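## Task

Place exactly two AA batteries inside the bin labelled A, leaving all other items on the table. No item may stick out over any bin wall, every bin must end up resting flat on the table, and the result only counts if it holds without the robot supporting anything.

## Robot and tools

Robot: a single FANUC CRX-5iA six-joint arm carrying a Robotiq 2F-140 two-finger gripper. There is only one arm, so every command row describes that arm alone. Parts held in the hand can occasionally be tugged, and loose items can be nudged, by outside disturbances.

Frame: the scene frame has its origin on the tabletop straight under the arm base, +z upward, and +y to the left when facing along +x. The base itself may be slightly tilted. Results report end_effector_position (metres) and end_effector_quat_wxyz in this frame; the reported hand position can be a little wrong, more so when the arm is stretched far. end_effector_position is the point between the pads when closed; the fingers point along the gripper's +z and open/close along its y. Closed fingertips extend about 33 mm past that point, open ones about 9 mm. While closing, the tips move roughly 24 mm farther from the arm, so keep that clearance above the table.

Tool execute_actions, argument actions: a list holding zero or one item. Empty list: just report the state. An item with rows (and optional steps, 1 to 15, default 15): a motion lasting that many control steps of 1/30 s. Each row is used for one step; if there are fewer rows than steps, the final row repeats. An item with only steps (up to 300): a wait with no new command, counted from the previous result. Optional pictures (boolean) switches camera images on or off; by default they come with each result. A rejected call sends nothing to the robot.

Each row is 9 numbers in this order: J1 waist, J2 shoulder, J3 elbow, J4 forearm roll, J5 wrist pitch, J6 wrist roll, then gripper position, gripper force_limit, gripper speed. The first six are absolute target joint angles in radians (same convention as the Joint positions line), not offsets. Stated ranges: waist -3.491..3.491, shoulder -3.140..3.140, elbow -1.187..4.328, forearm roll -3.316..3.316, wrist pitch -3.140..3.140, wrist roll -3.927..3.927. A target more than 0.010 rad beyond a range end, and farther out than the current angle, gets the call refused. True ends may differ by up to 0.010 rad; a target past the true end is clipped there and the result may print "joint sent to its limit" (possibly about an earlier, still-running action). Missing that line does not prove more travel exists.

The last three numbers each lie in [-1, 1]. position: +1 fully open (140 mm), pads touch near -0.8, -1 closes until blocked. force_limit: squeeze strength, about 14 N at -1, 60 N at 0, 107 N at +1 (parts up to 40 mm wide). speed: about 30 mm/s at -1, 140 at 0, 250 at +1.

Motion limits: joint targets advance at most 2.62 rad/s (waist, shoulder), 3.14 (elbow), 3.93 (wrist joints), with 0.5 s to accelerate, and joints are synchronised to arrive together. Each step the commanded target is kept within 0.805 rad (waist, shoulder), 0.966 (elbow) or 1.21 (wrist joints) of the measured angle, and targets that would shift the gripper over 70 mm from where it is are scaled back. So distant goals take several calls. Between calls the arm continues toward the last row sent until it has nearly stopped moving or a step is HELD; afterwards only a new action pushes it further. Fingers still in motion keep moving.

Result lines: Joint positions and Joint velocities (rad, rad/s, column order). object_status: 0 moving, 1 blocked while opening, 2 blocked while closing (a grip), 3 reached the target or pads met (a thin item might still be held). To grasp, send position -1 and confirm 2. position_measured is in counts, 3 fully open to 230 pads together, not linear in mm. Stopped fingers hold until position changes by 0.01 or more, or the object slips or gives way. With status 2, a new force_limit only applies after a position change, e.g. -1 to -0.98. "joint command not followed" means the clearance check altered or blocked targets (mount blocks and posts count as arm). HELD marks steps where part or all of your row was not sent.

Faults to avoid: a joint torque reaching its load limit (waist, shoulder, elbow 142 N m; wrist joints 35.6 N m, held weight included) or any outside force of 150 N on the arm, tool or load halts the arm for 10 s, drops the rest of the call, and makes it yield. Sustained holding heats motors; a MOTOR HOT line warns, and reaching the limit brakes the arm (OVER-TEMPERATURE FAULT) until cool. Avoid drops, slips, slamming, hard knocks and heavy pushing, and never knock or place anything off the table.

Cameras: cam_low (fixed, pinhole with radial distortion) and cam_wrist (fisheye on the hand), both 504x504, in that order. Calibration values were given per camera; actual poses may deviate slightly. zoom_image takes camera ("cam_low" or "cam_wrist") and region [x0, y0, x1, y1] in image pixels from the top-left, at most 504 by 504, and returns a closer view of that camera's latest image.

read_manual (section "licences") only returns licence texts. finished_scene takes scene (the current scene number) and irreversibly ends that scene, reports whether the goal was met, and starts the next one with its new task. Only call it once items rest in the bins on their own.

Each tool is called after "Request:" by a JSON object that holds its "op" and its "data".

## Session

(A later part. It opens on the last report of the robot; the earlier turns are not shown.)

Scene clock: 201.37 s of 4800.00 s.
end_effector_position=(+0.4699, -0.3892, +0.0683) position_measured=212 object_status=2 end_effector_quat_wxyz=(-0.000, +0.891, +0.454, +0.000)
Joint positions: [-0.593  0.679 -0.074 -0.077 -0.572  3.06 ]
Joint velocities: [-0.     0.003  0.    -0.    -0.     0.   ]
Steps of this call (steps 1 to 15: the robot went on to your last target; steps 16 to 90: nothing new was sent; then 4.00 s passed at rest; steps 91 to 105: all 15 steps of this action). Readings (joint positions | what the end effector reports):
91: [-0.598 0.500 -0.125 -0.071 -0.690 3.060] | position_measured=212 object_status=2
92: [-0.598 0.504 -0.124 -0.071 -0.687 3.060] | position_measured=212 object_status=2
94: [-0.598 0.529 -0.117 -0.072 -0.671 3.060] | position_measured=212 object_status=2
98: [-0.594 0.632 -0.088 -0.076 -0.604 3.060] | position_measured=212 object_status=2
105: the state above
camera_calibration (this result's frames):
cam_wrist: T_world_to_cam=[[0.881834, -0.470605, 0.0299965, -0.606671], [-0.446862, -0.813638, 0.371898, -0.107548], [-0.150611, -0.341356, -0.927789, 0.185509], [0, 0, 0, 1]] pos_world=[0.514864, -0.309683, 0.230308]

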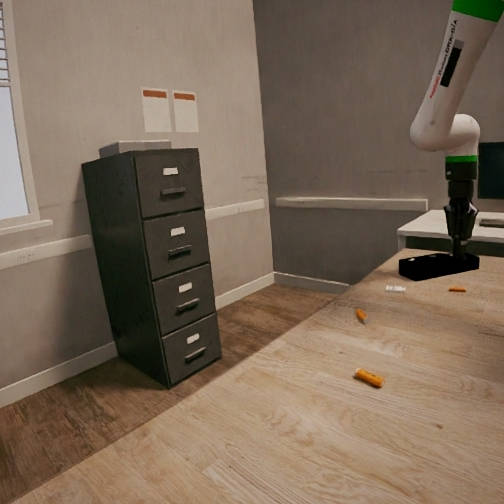

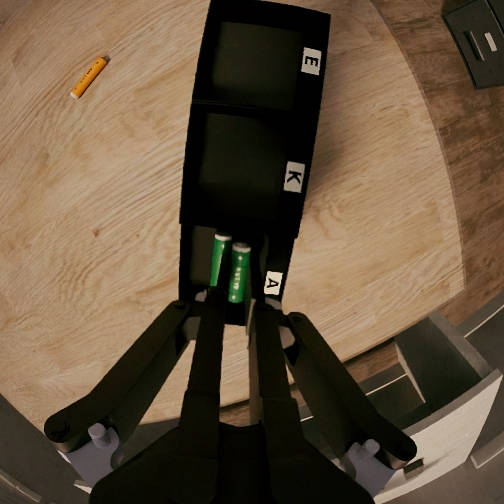

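Request:
{"op": "execute_actions", "data": {"actions": [{"rows":[[-0.593,0.679,-0.074,-0.077,-0.572,3.06,-0.57,-0.5,-0.7]],"steps":9}], "pictures": false}}

Request:
{"op": "execute_actions", "data": {"actions": [{"rows":[[-0.598,0.5,-0.125,-0.071,-0.69,3.06,-0.57,-0.5,-0.7]]}]}}

Request:
{"op": "zoom_image", "data": {"camera": "cam_wrist", "region": [170, 170, 300, 300]}}

Scene clock: 209.87 s of 4800.00 s.
end_effector_position=(+0.4698, -0.3891, +0.0681) position_measured=201 object_status=0 end_effector_quat_wxyz=(-0.000, +0.891, +0.454, +0.000)
Joint positions: [-0.593  0.679 -0.074 -0.077 -0.572  3.06 ]
Joint velocities: [-0.001  0.001 -0.     0.002  0.001 -0.   ]
Steps of this call (steps 1 to 15: the robot went on to your last target; steps 16 to 90: nothing new was sent; then 5.20 s passed at rest; steps 91 to 99: all 9 steps of this action). Readings (joint positions | what the end effector reports):
91: [-0.593 0.679 -0.074 -0.077 -0.572 3.060] | position_measured=212 object_status=0
92: [-0.593 0.679 -0.074 -0.077 -0.572 3.060] | position_measured=212 object_status=0
94: [-0.593 0.679 -0.074 -0.077 -0.572 3.060] | position_measured=203 object_status=0
98: [-0.593 0.679 -0.074 -0.077 -0.572 3.060] | position_measured=201 object_status=0
99: the state above

Scene clock: 210.37 s of 4800.00 s.
end_effector_position=(+0.4700, -0.3874, +0.1547) position_measured=201 object_status=3 end_effector_quat_wxyz=(+0.003, +0.890, +0.456, +0.004)
Joint positions: [-0.598  0.5   -0.125 -0.071 -0.69   3.06 ]
Joint velocities: [ 0.001 -0.003  0.    -0.001 -0.002 -0.   ]
Steps of this call (steps 1 to 15: all 15 steps of this action). Readings (joint positions | what the end effector reports):
1: [-0.593 0.679 -0.074 -0.077 -0.572 3.060] | position_measured=201 object_status=0
2: [-0.593 0.675 -0.075 -0.077 -0.575 3.060] | position_measured=201 object_status=0
4: [-0.593 0.650 -0.082 -0.076 -0.591 3.060] | position_measured=201 object_status=0
8: [-0.597 0.547 -0.111 -0.073 -0.658 3.060] | position_measured=201 object_status=3
15: the state above
camera_calibration (this result's frames):
cam_wrist: T_world_to_cam=[[0.884114, -0.465601, 0.0394687, -0.609118], [-0.445827, -0.815232, 0.369642, -0.138914], [-0.13993, -0.344402, -0.928336, 0.260133], [0, 0, 0, 1]] pos_world=[0.512998, -0.307263, 0.316881]

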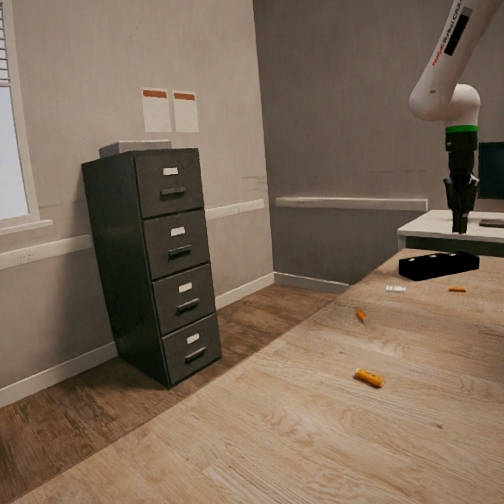

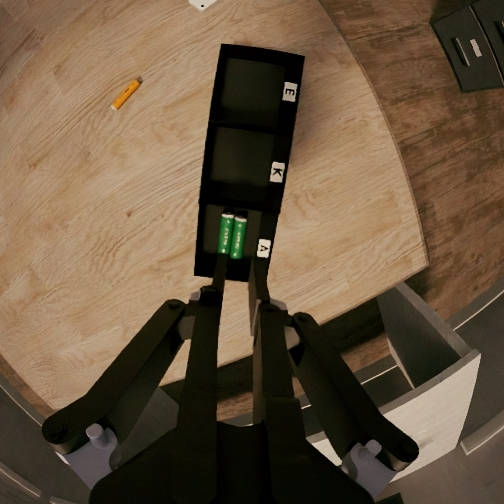

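Region (170, 170, 300, 300) of cam_wrist's 504x504 image, scaled by 3.877, with more detail than that image has.

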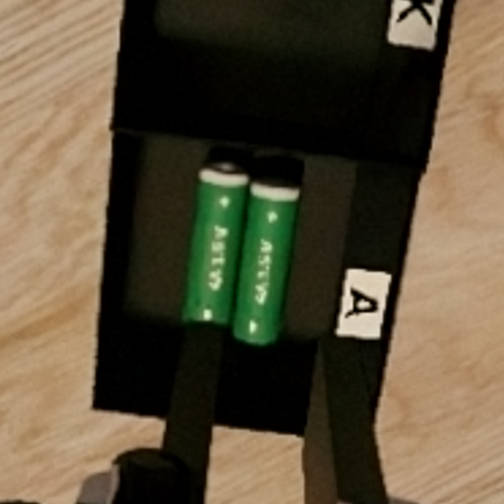

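Request:
{"op": "finished_scene", "data": {"scene": 1}}

The scene is finished: the task was done.


## Next scene

Place exactly one nut inside the bin labelled F, leaving all other items on the table. No item may stick out over any bin wall, every bin must end up resting flat on the table, and the result only counts if it holds without the robot supporting anything.

Request:
{"op": "execute_actions", "data": {"actions": []}}

Scene clock: 0.00 s of 4800.00 s.
end_effector_position=(+0.1525, +0.3788, +0.2934) position_measured=3 object_status=3 end_effector_quat_wxyz=(+0.135, +0.665, +0.733, +0.052)
Joint positions: [ 1.736  0.334 -0.667  0.531 -0.977  1.003]
Joint velocities: [0.    0.001 0.    0.001 0.    0.   ]
camera_calibration (this result's frames):
cam_wrist: T_world_to_cam=[[0.931506, 0.249309, 0.264842, -0.321299], [0.085929, -0.858366, 0.505791, 0.18821], [0.35343, -0.44839, -0.820995, 0.541021], [0, 0, 0, 1]] pos_world=[0.091906, 0.484244, 0.434074]

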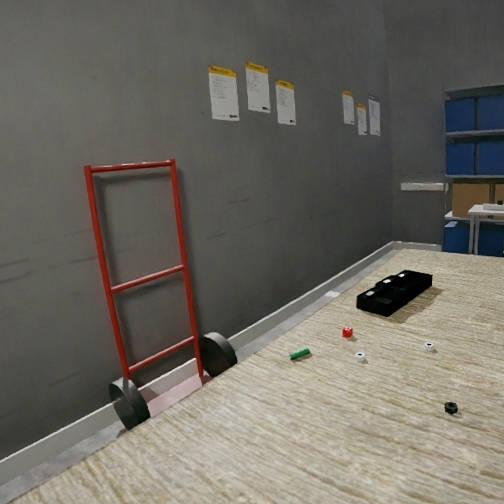

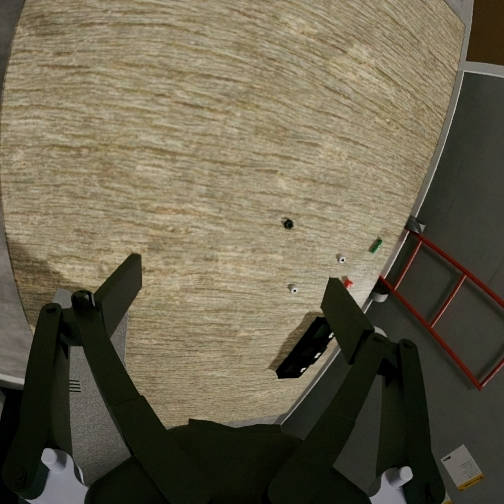

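Request:
{"op": "execute_actions", "data": {"actions": [{"rows":[[0.4,0.2,0,0,-1.2,1.17,0.3,-0.5,0]]}], "pictures": false}}

Request:
{"op": "execute_actions", "data": {"actions": [{"steps":60}]}}

Request:
{"op": "zoom_image", "data": {"camera": "cam_low", "region": [320, 255, 490, 425]}}

Scene clock: 3.93 s of 4800.00 s.
end_effector_position=(+0.2725, +0.3940, +0.3331) position_measured=91 object_status=0 end_effector_quat_wxyz=(+0.042, +0.848, +0.528, -0.021)
Joint positions: [ 1.326  0.277 -0.383  0.305 -1.072  1.074]
Joint velocities: [-1.033 -0.109  0.535 -0.423 -0.178  0.133]
Steps of this call (steps 1 to 90: nothing new was sent; then 0.43 s passed at rest; steps 91 to 105: all 15 steps of this action). Readings (joint positions | what the end effector reports):
91: [1.736 0.334 -0.666 0.531 -0.977 1.003] | position_measured=3 object_status=0
92: [1.731 0.334 -0.663 0.528 -0.978 1.004] | position_measured=8 object_status=0
94: [1.705 0.329 -0.640 0.510 -0.986 1.009] | position_measured=24 object_status=0
98: [1.583 0.309 -0.542 0.433 -1.019 1.034] | position_measured=54 object_status=0
105: the state above

Scene clock: 5.93 s of 4800.00 s.
end_effector_position=(+0.5771, +0.1522, +0.3880) position_measured=91 object_status=3 end_effector_quat_wxyz=(-0.083, +0.995, +0.044, -0.040)
Joint positions: [ 0.4   0.2   0.   -0.   -1.2   1.17]
Joint velocities: [-0.  0.  0. -0. -0.  0.]
Steps of this call (steps 1 to 60: the robot went on to your last target). Readings (joint positions | what the end effector reports):
1: [1.292 0.274 -0.366 0.291 -1.078 1.078] | position_measured=91 object_status=0
2: [1.257 0.270 -0.349 0.278 -1.083 1.082] | position_measured=91 object_status=0
4: [1.190 0.264 -0.319 0.254 -1.093 1.090] | position_measured=91 object_status=3
8: [1.059 0.253 -0.265 0.211 -1.111 1.103] | position_measured=91 object_status=3
60: the state above
The arm was judged still, so your last target was given up. Only a new action makes it travel on or press farther. Fingers that are still opening or closing keep moving.
camera_calibration (this result's frames):
cam_wrist: T_world_to_cam=[[0.220344, -0.964386, -0.146317, 0.0693505], [-0.872127, -0.261962, 0.413243, 0.407331], [-0.436855, 0.0365518, -0.898789, 0.779505], [0, 0, 0, 1]] pos_world=[0.680494, 0.145094, 0.542431]

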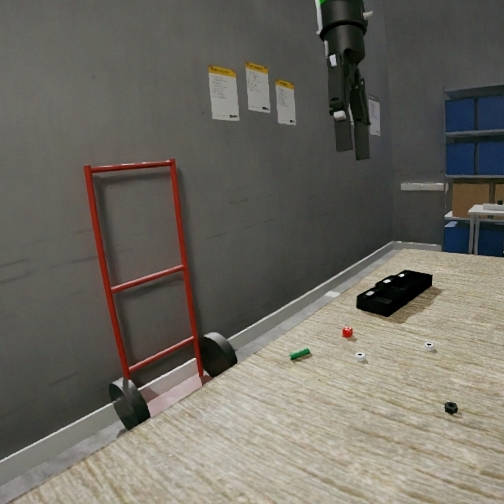

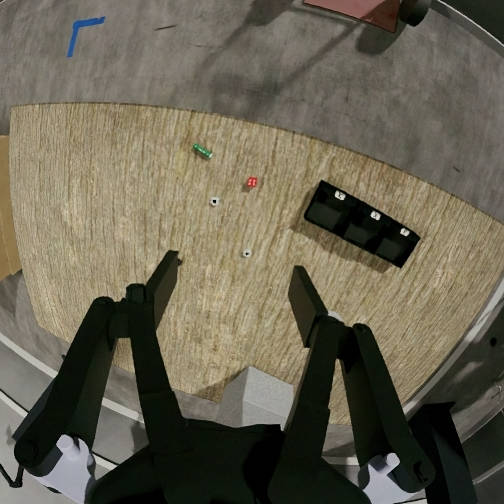

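Region (320, 255, 490, 425) of cam_low's 504x504 image, scaled by 2.965, with more detail than that image has.

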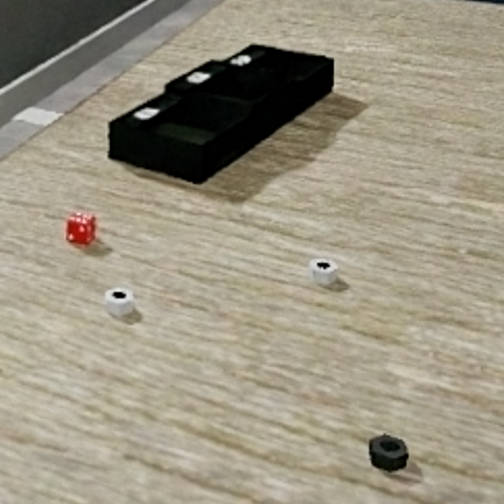

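Request:
{"op": "zoom_image", "data": {"camera": "cam_wrist", "region": [190, 130, 430, 280]}}

Region (190, 130, 430, 280) of cam_wrist's 504x504 image, scaled by 2.100, with more detail than that image has; it fills the top 315 rows of this view, and the rest is white.

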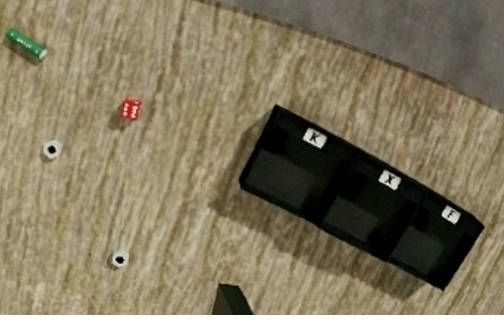

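Request:
{"op": "execute_actions", "data": {"actions": [{"rows":[[0.636,0.598,-0.283,0.393,-0.6,1.91,-0.35,-0.5,0]]}], "pictures": false}}

Request:
{"op": "execute_actions", "data": {"actions": [{"steps":25}]}}

Request:
{"op": "zoom_image", "data": {"camera": "cam_wrist", "region": [190, 180, 290, 280]}}

Scene clock: 21.53 s of 4800.00 s.
end_effector_position=(+0.5657, +0.2170, +0.2179) position_measured=173 object_status=0 end_effector_quat_wxyz=(-0.012, +0.903, +0.428, -0.006)
Joint positions: [ 0.55   0.453 -0.18   0.25  -0.818  1.641]
Joint velocities: [ 0.363  0.61  -0.434  0.599  0.913  1.128]
Steps of this call (steps 1 to 90: nothing new was sent; then 12.10 s passed at rest; steps 91 to 105: all 15 steps of this action). Readings (joint positions | what the end effector reports):
91: [0.400 0.200 -0.000 0.000 -1.200 1.171] | position_measured=91 object_status=0
92: [0.402 0.204 -0.002 0.005 -1.194 1.178] | position_measured=96 object_status=0
94: [0.415 0.226 -0.018 0.026 -1.161 1.218] | position_measured=112 object_status=0
98: [0.463 0.308 -0.076 0.106 -1.038 1.370] | position_measured=142 object_status=0
105: the state above

Scene clock: 22.37 s of 4800.00 s.
end_effector_position=(+0.5235, +0.2651, +0.1299) position_measured=173 object_status=3 end_effector_quat_wxyz=(-0.001, +0.766, +0.643, +0.001)
Joint positions: [ 0.636  0.598 -0.283  0.393 -0.6    1.91 ]
Joint velocities: [-0.001  0.001 -0.     0.    -0.     0.   ]
Steps of this call (steps 1 to 25: the robot went on to your last target). Readings (joint positions | what the end effector reports):
1: [0.562 0.474 -0.195 0.271 -0.787 1.679] | position_measured=173 object_status=0
2: [0.575 0.494 -0.209 0.291 -0.756 1.717] | position_measured=173 object_status=0
4: [0.599 0.535 -0.238 0.331 -0.695 1.793] | position_measured=173 object_status=3
8: [0.633 0.593 -0.279 0.387 -0.609 1.900] | position_measured=173 object_status=3
25: the state above
camera_calibration (this result's frames):
cam_wrist: T_world_to_cam=[[0.998867, -0.0359717, 0.0311607, -0.524483], [-0.0449678, -0.927759, 0.37046, 0.24583], [0.0155836, -0.371441, -0.928326, 0.39507], [0, 0, 0, 1]] pos_world=[0.528786, 0.355949, 0.292026]

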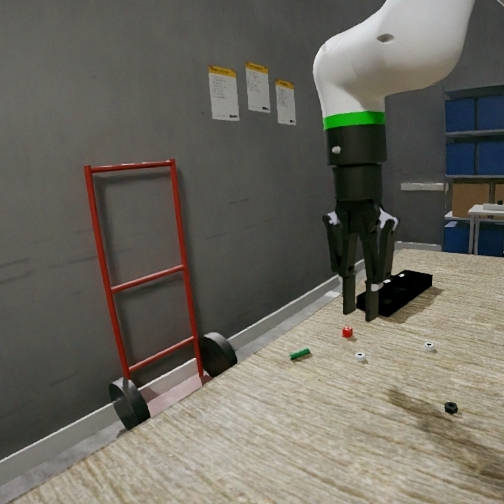

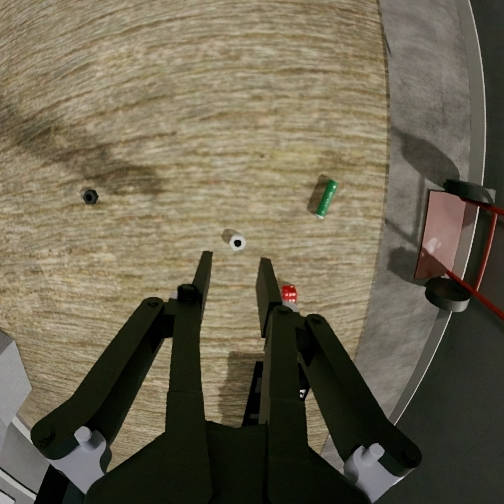

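Region (190, 180, 290, 280) of cam_wrist's 504x504 image, scaled by 5.040, with more detail than that image has.

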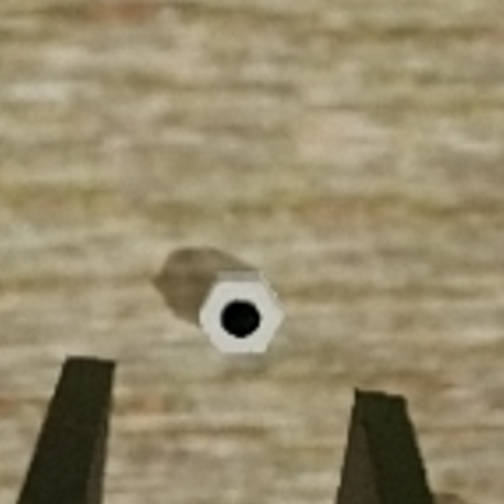

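Request:
{"op": "execute_actions", "data": {"actions": [{"rows":[[0.586,0.753,-0.272,0.495,-0.457,1.44,-0.35,-0.5,0]]}], "pictures": false}}

Request:
{"op": "execute_actions", "data": {"actions": [{"steps":8}]}}

Request:
{"op": "zoom_image", "data": {"camera": "cam_wrist", "region": [180, 220, 300, 340]}}

Scene clock: 34.20 s of 4800.00 s.
end_effector_position=(+0.5252, +0.2599, +0.0518) position_measured=173 object_status=3 end_effector_quat_wxyz=(-0.001, +0.878, +0.479, +0.001)
Joint positions: [ 0.586  0.752 -0.272  0.495 -0.458  1.442]
Joint velocities: [-0.012  0.037  0.003  0.026  0.034 -0.111]
Steps of this call (steps 1 to 15: the robot went on to your last target; steps 16 to 90: nothing new was sent; then 8.33 s passed at rest; steps 91 to 105: all 15 steps of this action). Readings (joint positions | what the end effector reports):
91: [0.636 0.598 -0.283 0.393 -0.600 1.909] | position_measured=173 object_status=3
92: [0.636 0.601 -0.283 0.395 -0.597 1.902] | position_measured=173 object_status=3
94: [0.631 0.614 -0.282 0.403 -0.585 1.862] | position_measured=173 object_status=3
98: [0.611 0.674 -0.278 0.443 -0.529 1.678] | position_measured=173 object_status=3
105: the state above

Scene clock: 34.47 s of 4800.00 s.
end_effector_position=(+0.5252, +0.2599, +0.0515) position_measured=173 object_status=3 end_effector_quat_wxyz=(-0.001, +0.878, +0.478, +0.001)
Joint positions: [ 0.586  0.753 -0.272  0.495 -0.457  1.44 ]
Joint velocities: [-0.     0.    -0.     0.001 -0.    -0.   ]
Steps of this call (steps 1 to 8: the robot went on to your last target). Readings (joint positions | what the end effector reports):
1: [0.586 0.753 -0.272 0.495 -0.457 1.441] | position_measured=173 object_status=3
2: [0.586 0.753 -0.272 0.495 -0.457 1.440] | position_measured=173 object_status=3
4: [0.586 0.753 -0.272 0.495 -0.457 1.440] | position_measured=173 object_status=3
8: the state above
camera_calibration (this result's frames):
cam_wrist: T_world_to_cam=[[0.906287, -0.421573, 0.0303252, -0.375084], [-0.402005, -0.837616, 0.369853, 0.434342], [-0.130519, -0.347384, -0.928595, 0.390856], [0, 0, 0, 1]] pos_world=[0.565556, 0.341464, 0.213679]

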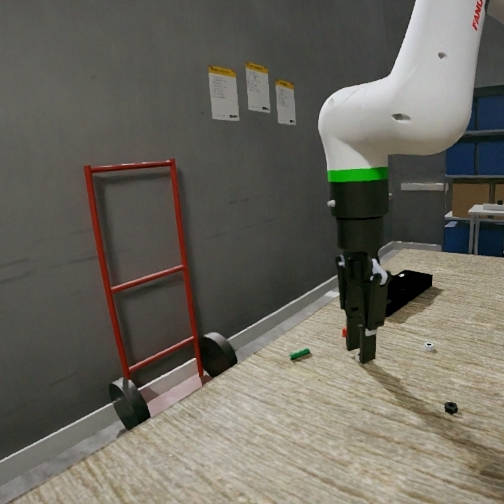

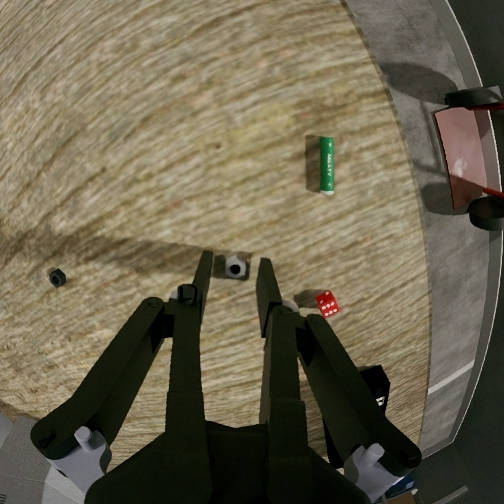

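Region (180, 220, 300, 340) of cam_wrist's 504x504 image, scaled by 4.200, with more detail than that image has.

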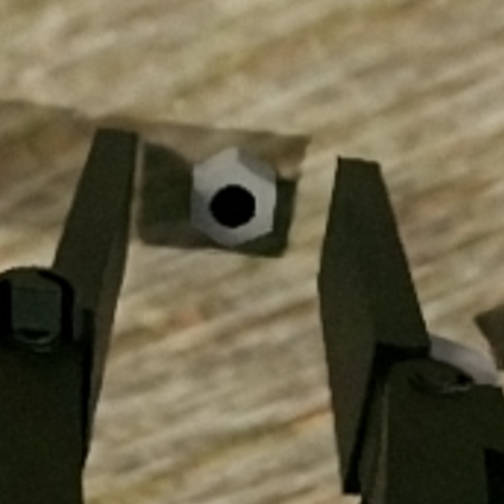

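Request:
{"op": "execute_actions", "data": {"actions": [{"rows":[[0.586,0.766,-0.264,0.495,-0.457,1.44,-0.35,-0.5,0],[0.586,0.766,-0.264,0.495,-0.457,1.44,-0.35,-0.5,0],[0.586,0.766,-0.264,0.495,-0.457,1.44,-0.35,-0.5,0],[0.586,0.766,-0.264,0.495,-0.457,1.44,-0.35,-0.5,0],[0.586,0.766,-0.264,0.495,-0.457,1.44,-0.35,-0.5,0],[0.586,0.766,-0.264,0.495,-0.457,1.44,-1,-0.5,-0.3]]}], "pictures": false}}

Request:
{"op": "execute_actions", "data": {"actions": [{"steps":8}]}}

Request:
{"op": "zoom_image", "data": {"camera": "cam_low", "region": [320, 300, 400, 380]}}

Scene clock: 41.33 s of 4800.00 s.
end_effector_position=(+0.5243, +0.2606, +0.0463) position_measured=212 object_status=0 end_effector_quat_wxyz=(-0.000, +0.878, +0.479, -0.001)
Joint positions: [ 0.586  0.766 -0.264  0.495 -0.457  1.44 ]
Joint velocities: [-0.     0.001 -0.    -0.    -0.    -0.   ]
Steps of this call (steps 1 to 15: the robot went on to your last target; steps 16 to 90: nothing new was sent; then 3.37 s passed at rest; steps 91 to 105: all 15 steps of this action). Readings (joint positions | what the end effector reports):
91: [0.586 0.753 -0.272 0.495 -0.457 1.440] | position_measured=173 object_status=3
92: [0.586 0.757 -0.270 0.495 -0.457 1.440] | position_measured=173 object_status=3
94: [0.586 0.765 -0.265 0.495 -0.457 1.440] | position_measured=173 object_status=3
98: [0.586 0.766 -0.264 0.495 -0.457 1.440] | position_measured=183 object_status=0
105: the state above

Scene clock: 41.60 s of 4800.00 s.
end_effector_position=(+0.5243, +0.2606, +0.0463) position_measured=212 object_status=2 end_effector_quat_wxyz=(-0.000, +0.878, +0.479, -0.001)
Joint positions: [ 0.586  0.766 -0.264  0.495 -0.457  1.44 ]
Joint velocities: [ 0.     0.001 -0.001  0.001 -0.001  0.   ]
Steps of this call (steps 1 to 8: the robot went on to your last target). Readings (joint positions | what the end effector reports):
1: [0.586 0.766 -0.264 0.495 -0.457 1.440] | position_measured=212 object_status=0
2: [0.586 0.766 -0.264 0.495 -0.457 1.440] | position_measured=212 object_status=0
4: [0.586 0.766 -0.264 0.495 -0.457 1.440] | position_measured=212 object_status=2
8: the state above
camera_calibration (this result's frames):
cam_wrist: T_world_to_cam=[[0.906849, -0.420513, 0.0281689, -0.374294], [-0.399691, -0.836893, 0.373974, 0.434871], [-0.133687, -0.350397, -0.927011, 0.388532], [0, 0, 0, 1]] pos_world=[0.565183, 0.342686, 0.208086]

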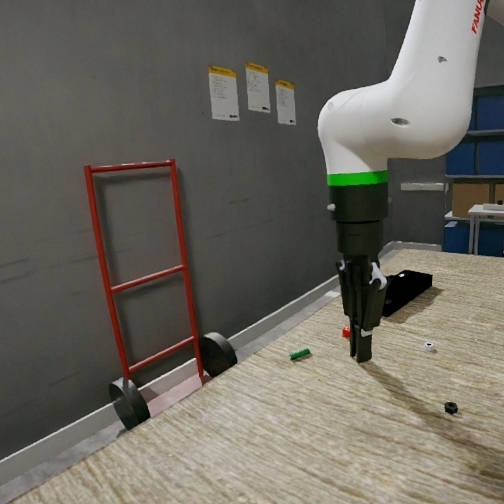

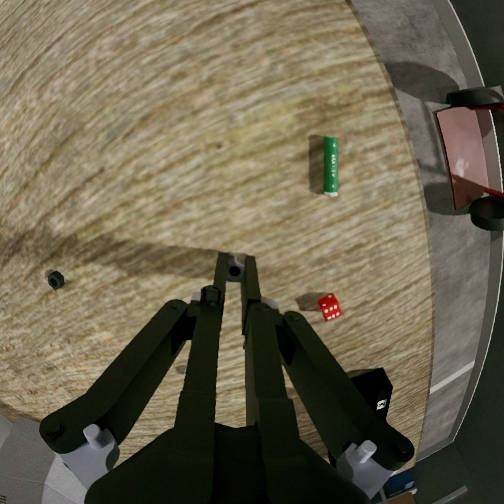

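Region (320, 300, 400, 380) of cam_low's 504x504 image, scaled by 6.300, with more detail than that image has.

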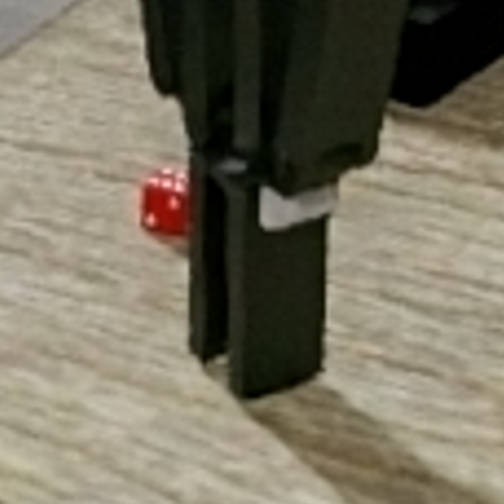

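Request:
{"op": "execute_actions", "data": {"actions": [{"rows":[[0.636,0.57,-0.283,0.393,-0.62,1.7,-1,-0.5,-0.3]]}], "pictures": false}}

Request:
{"op": "execute_actions", "data": {"actions": [{"rows":[[-0.084,0.465,-0.324,0.158,-0.55,2.83,-1,-0.5,-0.3]]}], "pictures": false}}

Request:
{"op": "execute_actions", "data": {"actions": [{"steps":30}]}}

Scene clock: 49.27 s of 4800.00 s.
end_effector_position=(+0.5297, +0.2631, +0.1446) position_measured=212 object_status=2 end_effector_quat_wxyz=(+0.002, +0.831, +0.556, +0.005)
Joint positions: [ 0.636  0.57  -0.283  0.393 -0.62   1.7  ]
Joint velocities: [ 0.001 -0.003 -0.    -0.    -0.001  0.002]
Steps of this call (steps 1 to 15: the robot went on to your last target; steps 16 to 90: nothing new was sent; then 4.17 s passed at rest; steps 91 to 105: all 15 steps of this action). Readings (joint positions | what the end effector reports):
91: [0.586 0.766 -0.264 0.495 -0.457 1.440] | position_measured=212 object_status=2
92: [0.587 0.761 -0.265 0.492 -0.462 1.447] | position_measured=212 object_status=2
94: [0.594 0.734 -0.267 0.478 -0.484 1.482] | position_measured=212 object_status=2
98: [0.621 0.628 -0.277 0.423 -0.572 1.623] | position_measured=212 object_status=2
105: the state above

Scene clock: 49.77 s of 4800.00 s.
end_effector_position=(+0.5690, +0.0919, +0.1298) position_measured=212 object_status=2 end_effector_quat_wxyz=(-0.006, +0.802, +0.597, -0.003)
Joint positions: [ 0.323  0.524 -0.301  0.291 -0.589  2.191]
Joint velocities: [-0.772 -0.114 -0.044 -0.25   0.073  1.203]
Steps of this call (steps 1 to 15: all 15 steps of this action). Readings (joint positions | what the end effector reports):
1: [0.636 0.570 -0.283 0.393 -0.620 1.701] | position_measured=212 object_status=2
2: [0.632 0.569 -0.283 0.391 -0.619 1.708] | position_measured=212 object_status=2
4: [0.606 0.566 -0.285 0.383 -0.616 1.748] | position_measured=212 object_status=2
8: [0.505 0.551 -0.290 0.350 -0.607 1.905] | position_measured=212 object_status=2
15: the state above

Scene clock: 50.77 s of 4800.00 s.
end_effector_position=(+0.5502, -0.1323, +0.1293) position_measured=212 object_status=2 end_effector_quat_wxyz=(-0.000, +0.763, +0.647, +0.001)
Joint positions: [-0.084  0.465 -0.324  0.158 -0.55   2.83 ]
Joint velocities: [ 0.    -0.     0.     0.002 -0.001 -0.   ]
Steps of this call (steps 1 to 30: the robot went on to your last target). Readings (joint positions | what the end effector reports):
1: [0.297 0.521 -0.302 0.282 -0.587 2.232] | position_measured=212 object_status=2
2: [0.271 0.517 -0.304 0.274 -0.584 2.273] | position_measured=212 object_status=2
4: [0.218 0.509 -0.307 0.257 -0.579 2.355] | position_measured=212 object_status=2
8: [0.113 0.494 -0.313 0.222 -0.569 2.520] | position_measured=212 object_status=2
30: the state above
camera_calibration (this result's frames):
cam_wrist: T_world_to_cam=[[0.99918, -0.0265042, 0.0306122, -0.564345], [-0.0359837, -0.927879, 0.37114, -0.126424], [0.0185677, -0.371937, -0.928072, 0.244731], [0, 0, 0, 1]] pos_world=[0.554789, -0.0412391, 0.291325]

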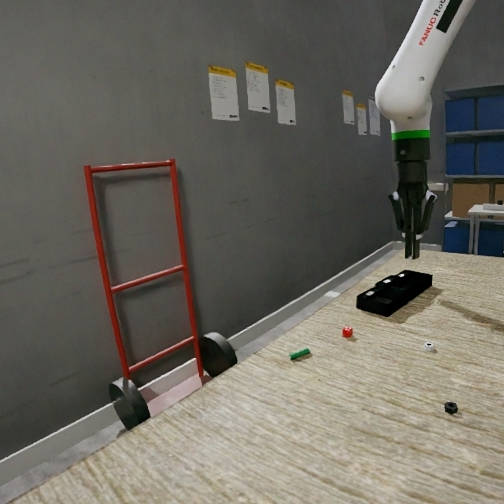

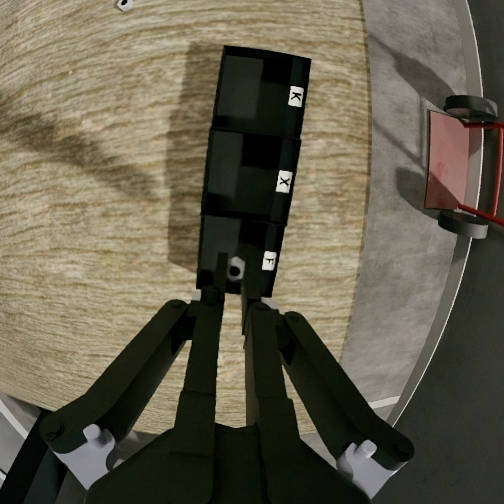

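Request:
{"op": "execute_actions", "data": {"actions": [{"rows":[[-0.105,0.621,-0.309,0.196,-0.409,2.81,-1,-0.5,-0.3]]}]}}

Scene clock: 57.00 s of 4800.00 s.
end_effector_position=(+0.5450, -0.1363, +0.0562) position_measured=212 object_status=2 end_effector_quat_wxyz=(-0.000, +0.761, +0.648, +0.000)
Joint positions: [-0.105  0.621 -0.309  0.196 -0.409  2.81 ]
Joint velocities: [-0.     0.004 -0.    -0.001  0.     0.   ]
Steps of this call (steps 1 to 15: the robot went on to your last target; steps 16 to 90: nothing new was sent; then 2.73 s passed at rest; steps 91 to 105: all 15 steps of this action). Readings (joint positions | what the end effector reports):
91: [-0.084 0.465 -0.324 0.158 -0.550 2.830] | position_measured=212 object_status=2
92: [-0.085 0.470 -0.324 0.159 -0.545 2.830] | position_measured=212 object_status=2
94: [-0.088 0.497 -0.321 0.166 -0.521 2.826] | position_measured=212 object_status=2
98: [-0.101 0.593 -0.312 0.189 -0.435 2.814] | position_measured=212 object_status=2
105: the state above
camera_calibration (this result's frames):
cam_wrist: T_world_to_cam=[[0.999294, -0.0217287, 0.0306569, -0.556352], [-0.0315689, -0.927976, 0.371301, -0.105603], [0.0203809, -0.372007, -0.928006, 0.174546], [0, 0, 0, 1]] pos_world=[0.549067, -0.0451535, 0.218247]

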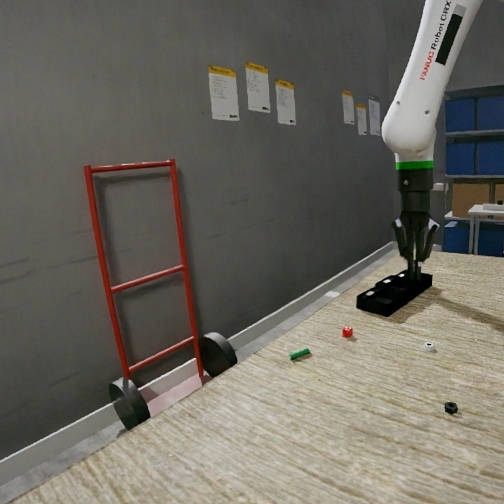

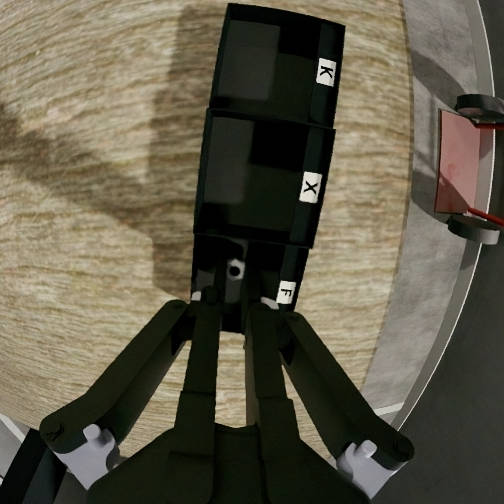

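Request:
{"op": "execute_actions", "data": {"actions": [{"rows":[[-0.105,0.628,-0.306,0.196,-0.407,2.81,-1,-0.5,-0.3],[-0.105,0.628,-0.306,0.196,-0.407,2.81,-1,-0.5,-0.3],[-0.105,0.628,-0.306,0.196,-0.407,2.81,-1,-0.5,-0.3],[-0.105,0.628,-0.306,0.196,-0.407,2.81,-1,-0.5,-0.3],[-0.105,0.628,-0.306,0.196,-0.407,2.81,-0.55,-0.5,-0.6]],"steps":13}], "pictures": false}}

Request:
{"op": "execute_actions", "data": {"actions": [{"rows":[[-0.084,0.465,-0.324,0.158,-0.55,2.83,-0.55,-0.5,-0.6]]}]}}

Scene clock: 61.93 s of 4800.00 s.
end_effector_position=(+0.5444, -0.1359, +0.0531) position_measured=199 object_status=0 end_effector_quat_wxyz=(-0.001, +0.761, +0.648, -0.000)
Joint positions: [-0.105  0.628 -0.306  0.196 -0.407  2.81 ]
Joint velocities: [-0.     0.001  0.    -0.001 -0.     0.   ]
Steps of this call (steps 1 to 15: the robot went on to your last target; steps 16 to 90: nothing new was sent; then 1.50 s passed at rest; steps 91 to 103: all 13 steps of this action). Readings (joint positions | what the end effector reports):
91: [-0.105 0.621 -0.309 0.196 -0.409 2.810] | position_measured=212 object_status=2
92: [-0.105 0.624 -0.308 0.196 -0.408 2.810] | position_measured=212 object_status=2
94: [-0.105 0.628 -0.306 0.196 -0.407 2.810] | position_measured=212 object_status=2
98: [-0.105 0.628 -0.306 0.196 -0.407 2.810] | position_measured=202 object_status=0
103: the state above

Scene clock: 62.43 s of 4800.00 s.
end_effector_position=(+0.5501, -0.1323, +0.1291) position_measured=199 object_status=3 end_effector_quat_wxyz=(-0.001, +0.763, +0.646, +0.000)
Joint positions: [-0.084  0.465 -0.324  0.158 -0.55   2.83 ]
Joint velocities: [-0.    -0.003  0.    -0.001 -0.001  0.   ]
Steps of this call (steps 1 to 15: all 15 steps of this action). Readings (joint positions | what the end effector reports):
1: [-0.105 0.628 -0.306 0.196 -0.407 2.810] | position_measured=199 object_status=0
2: [-0.105 0.624 -0.306 0.195 -0.411 2.810] | position_measured=199 object_status=0
4: [-0.101 0.599 -0.309 0.189 -0.433 2.814] | position_measured=199 object_status=0
8: [-0.088 0.500 -0.320 0.166 -0.519 2.826] | position_measured=199 object_status=3
15: the state above
camera_calibration (this result's frames):
cam_wrist: T_world_to_cam=[[0.999188, -0.0265603, 0.0303059, -0.564154], [-0.0359216, -0.927884, 0.371135, -0.126413], [0.0182629, -0.371922, -0.928084, 0.24478], [0, 0, 0, 1]] pos_world=[0.554684, -0.041242, 0.29119]

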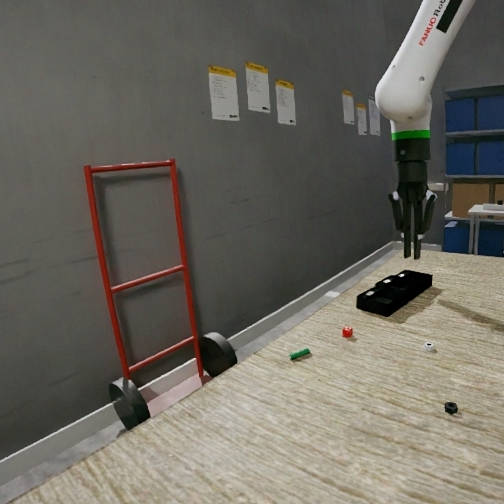

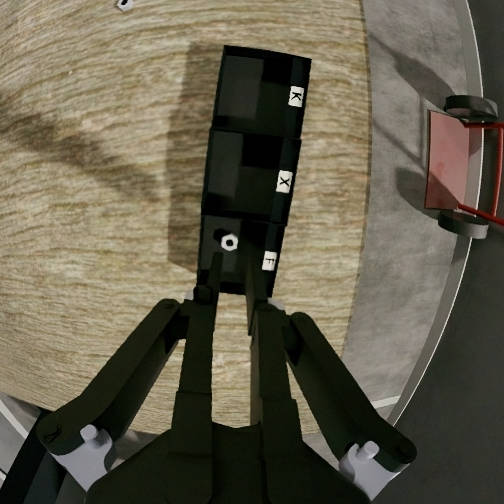

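Request:
{"op": "finished_scene", "data": {"scene": 2}}

The scene is finished: the task was done.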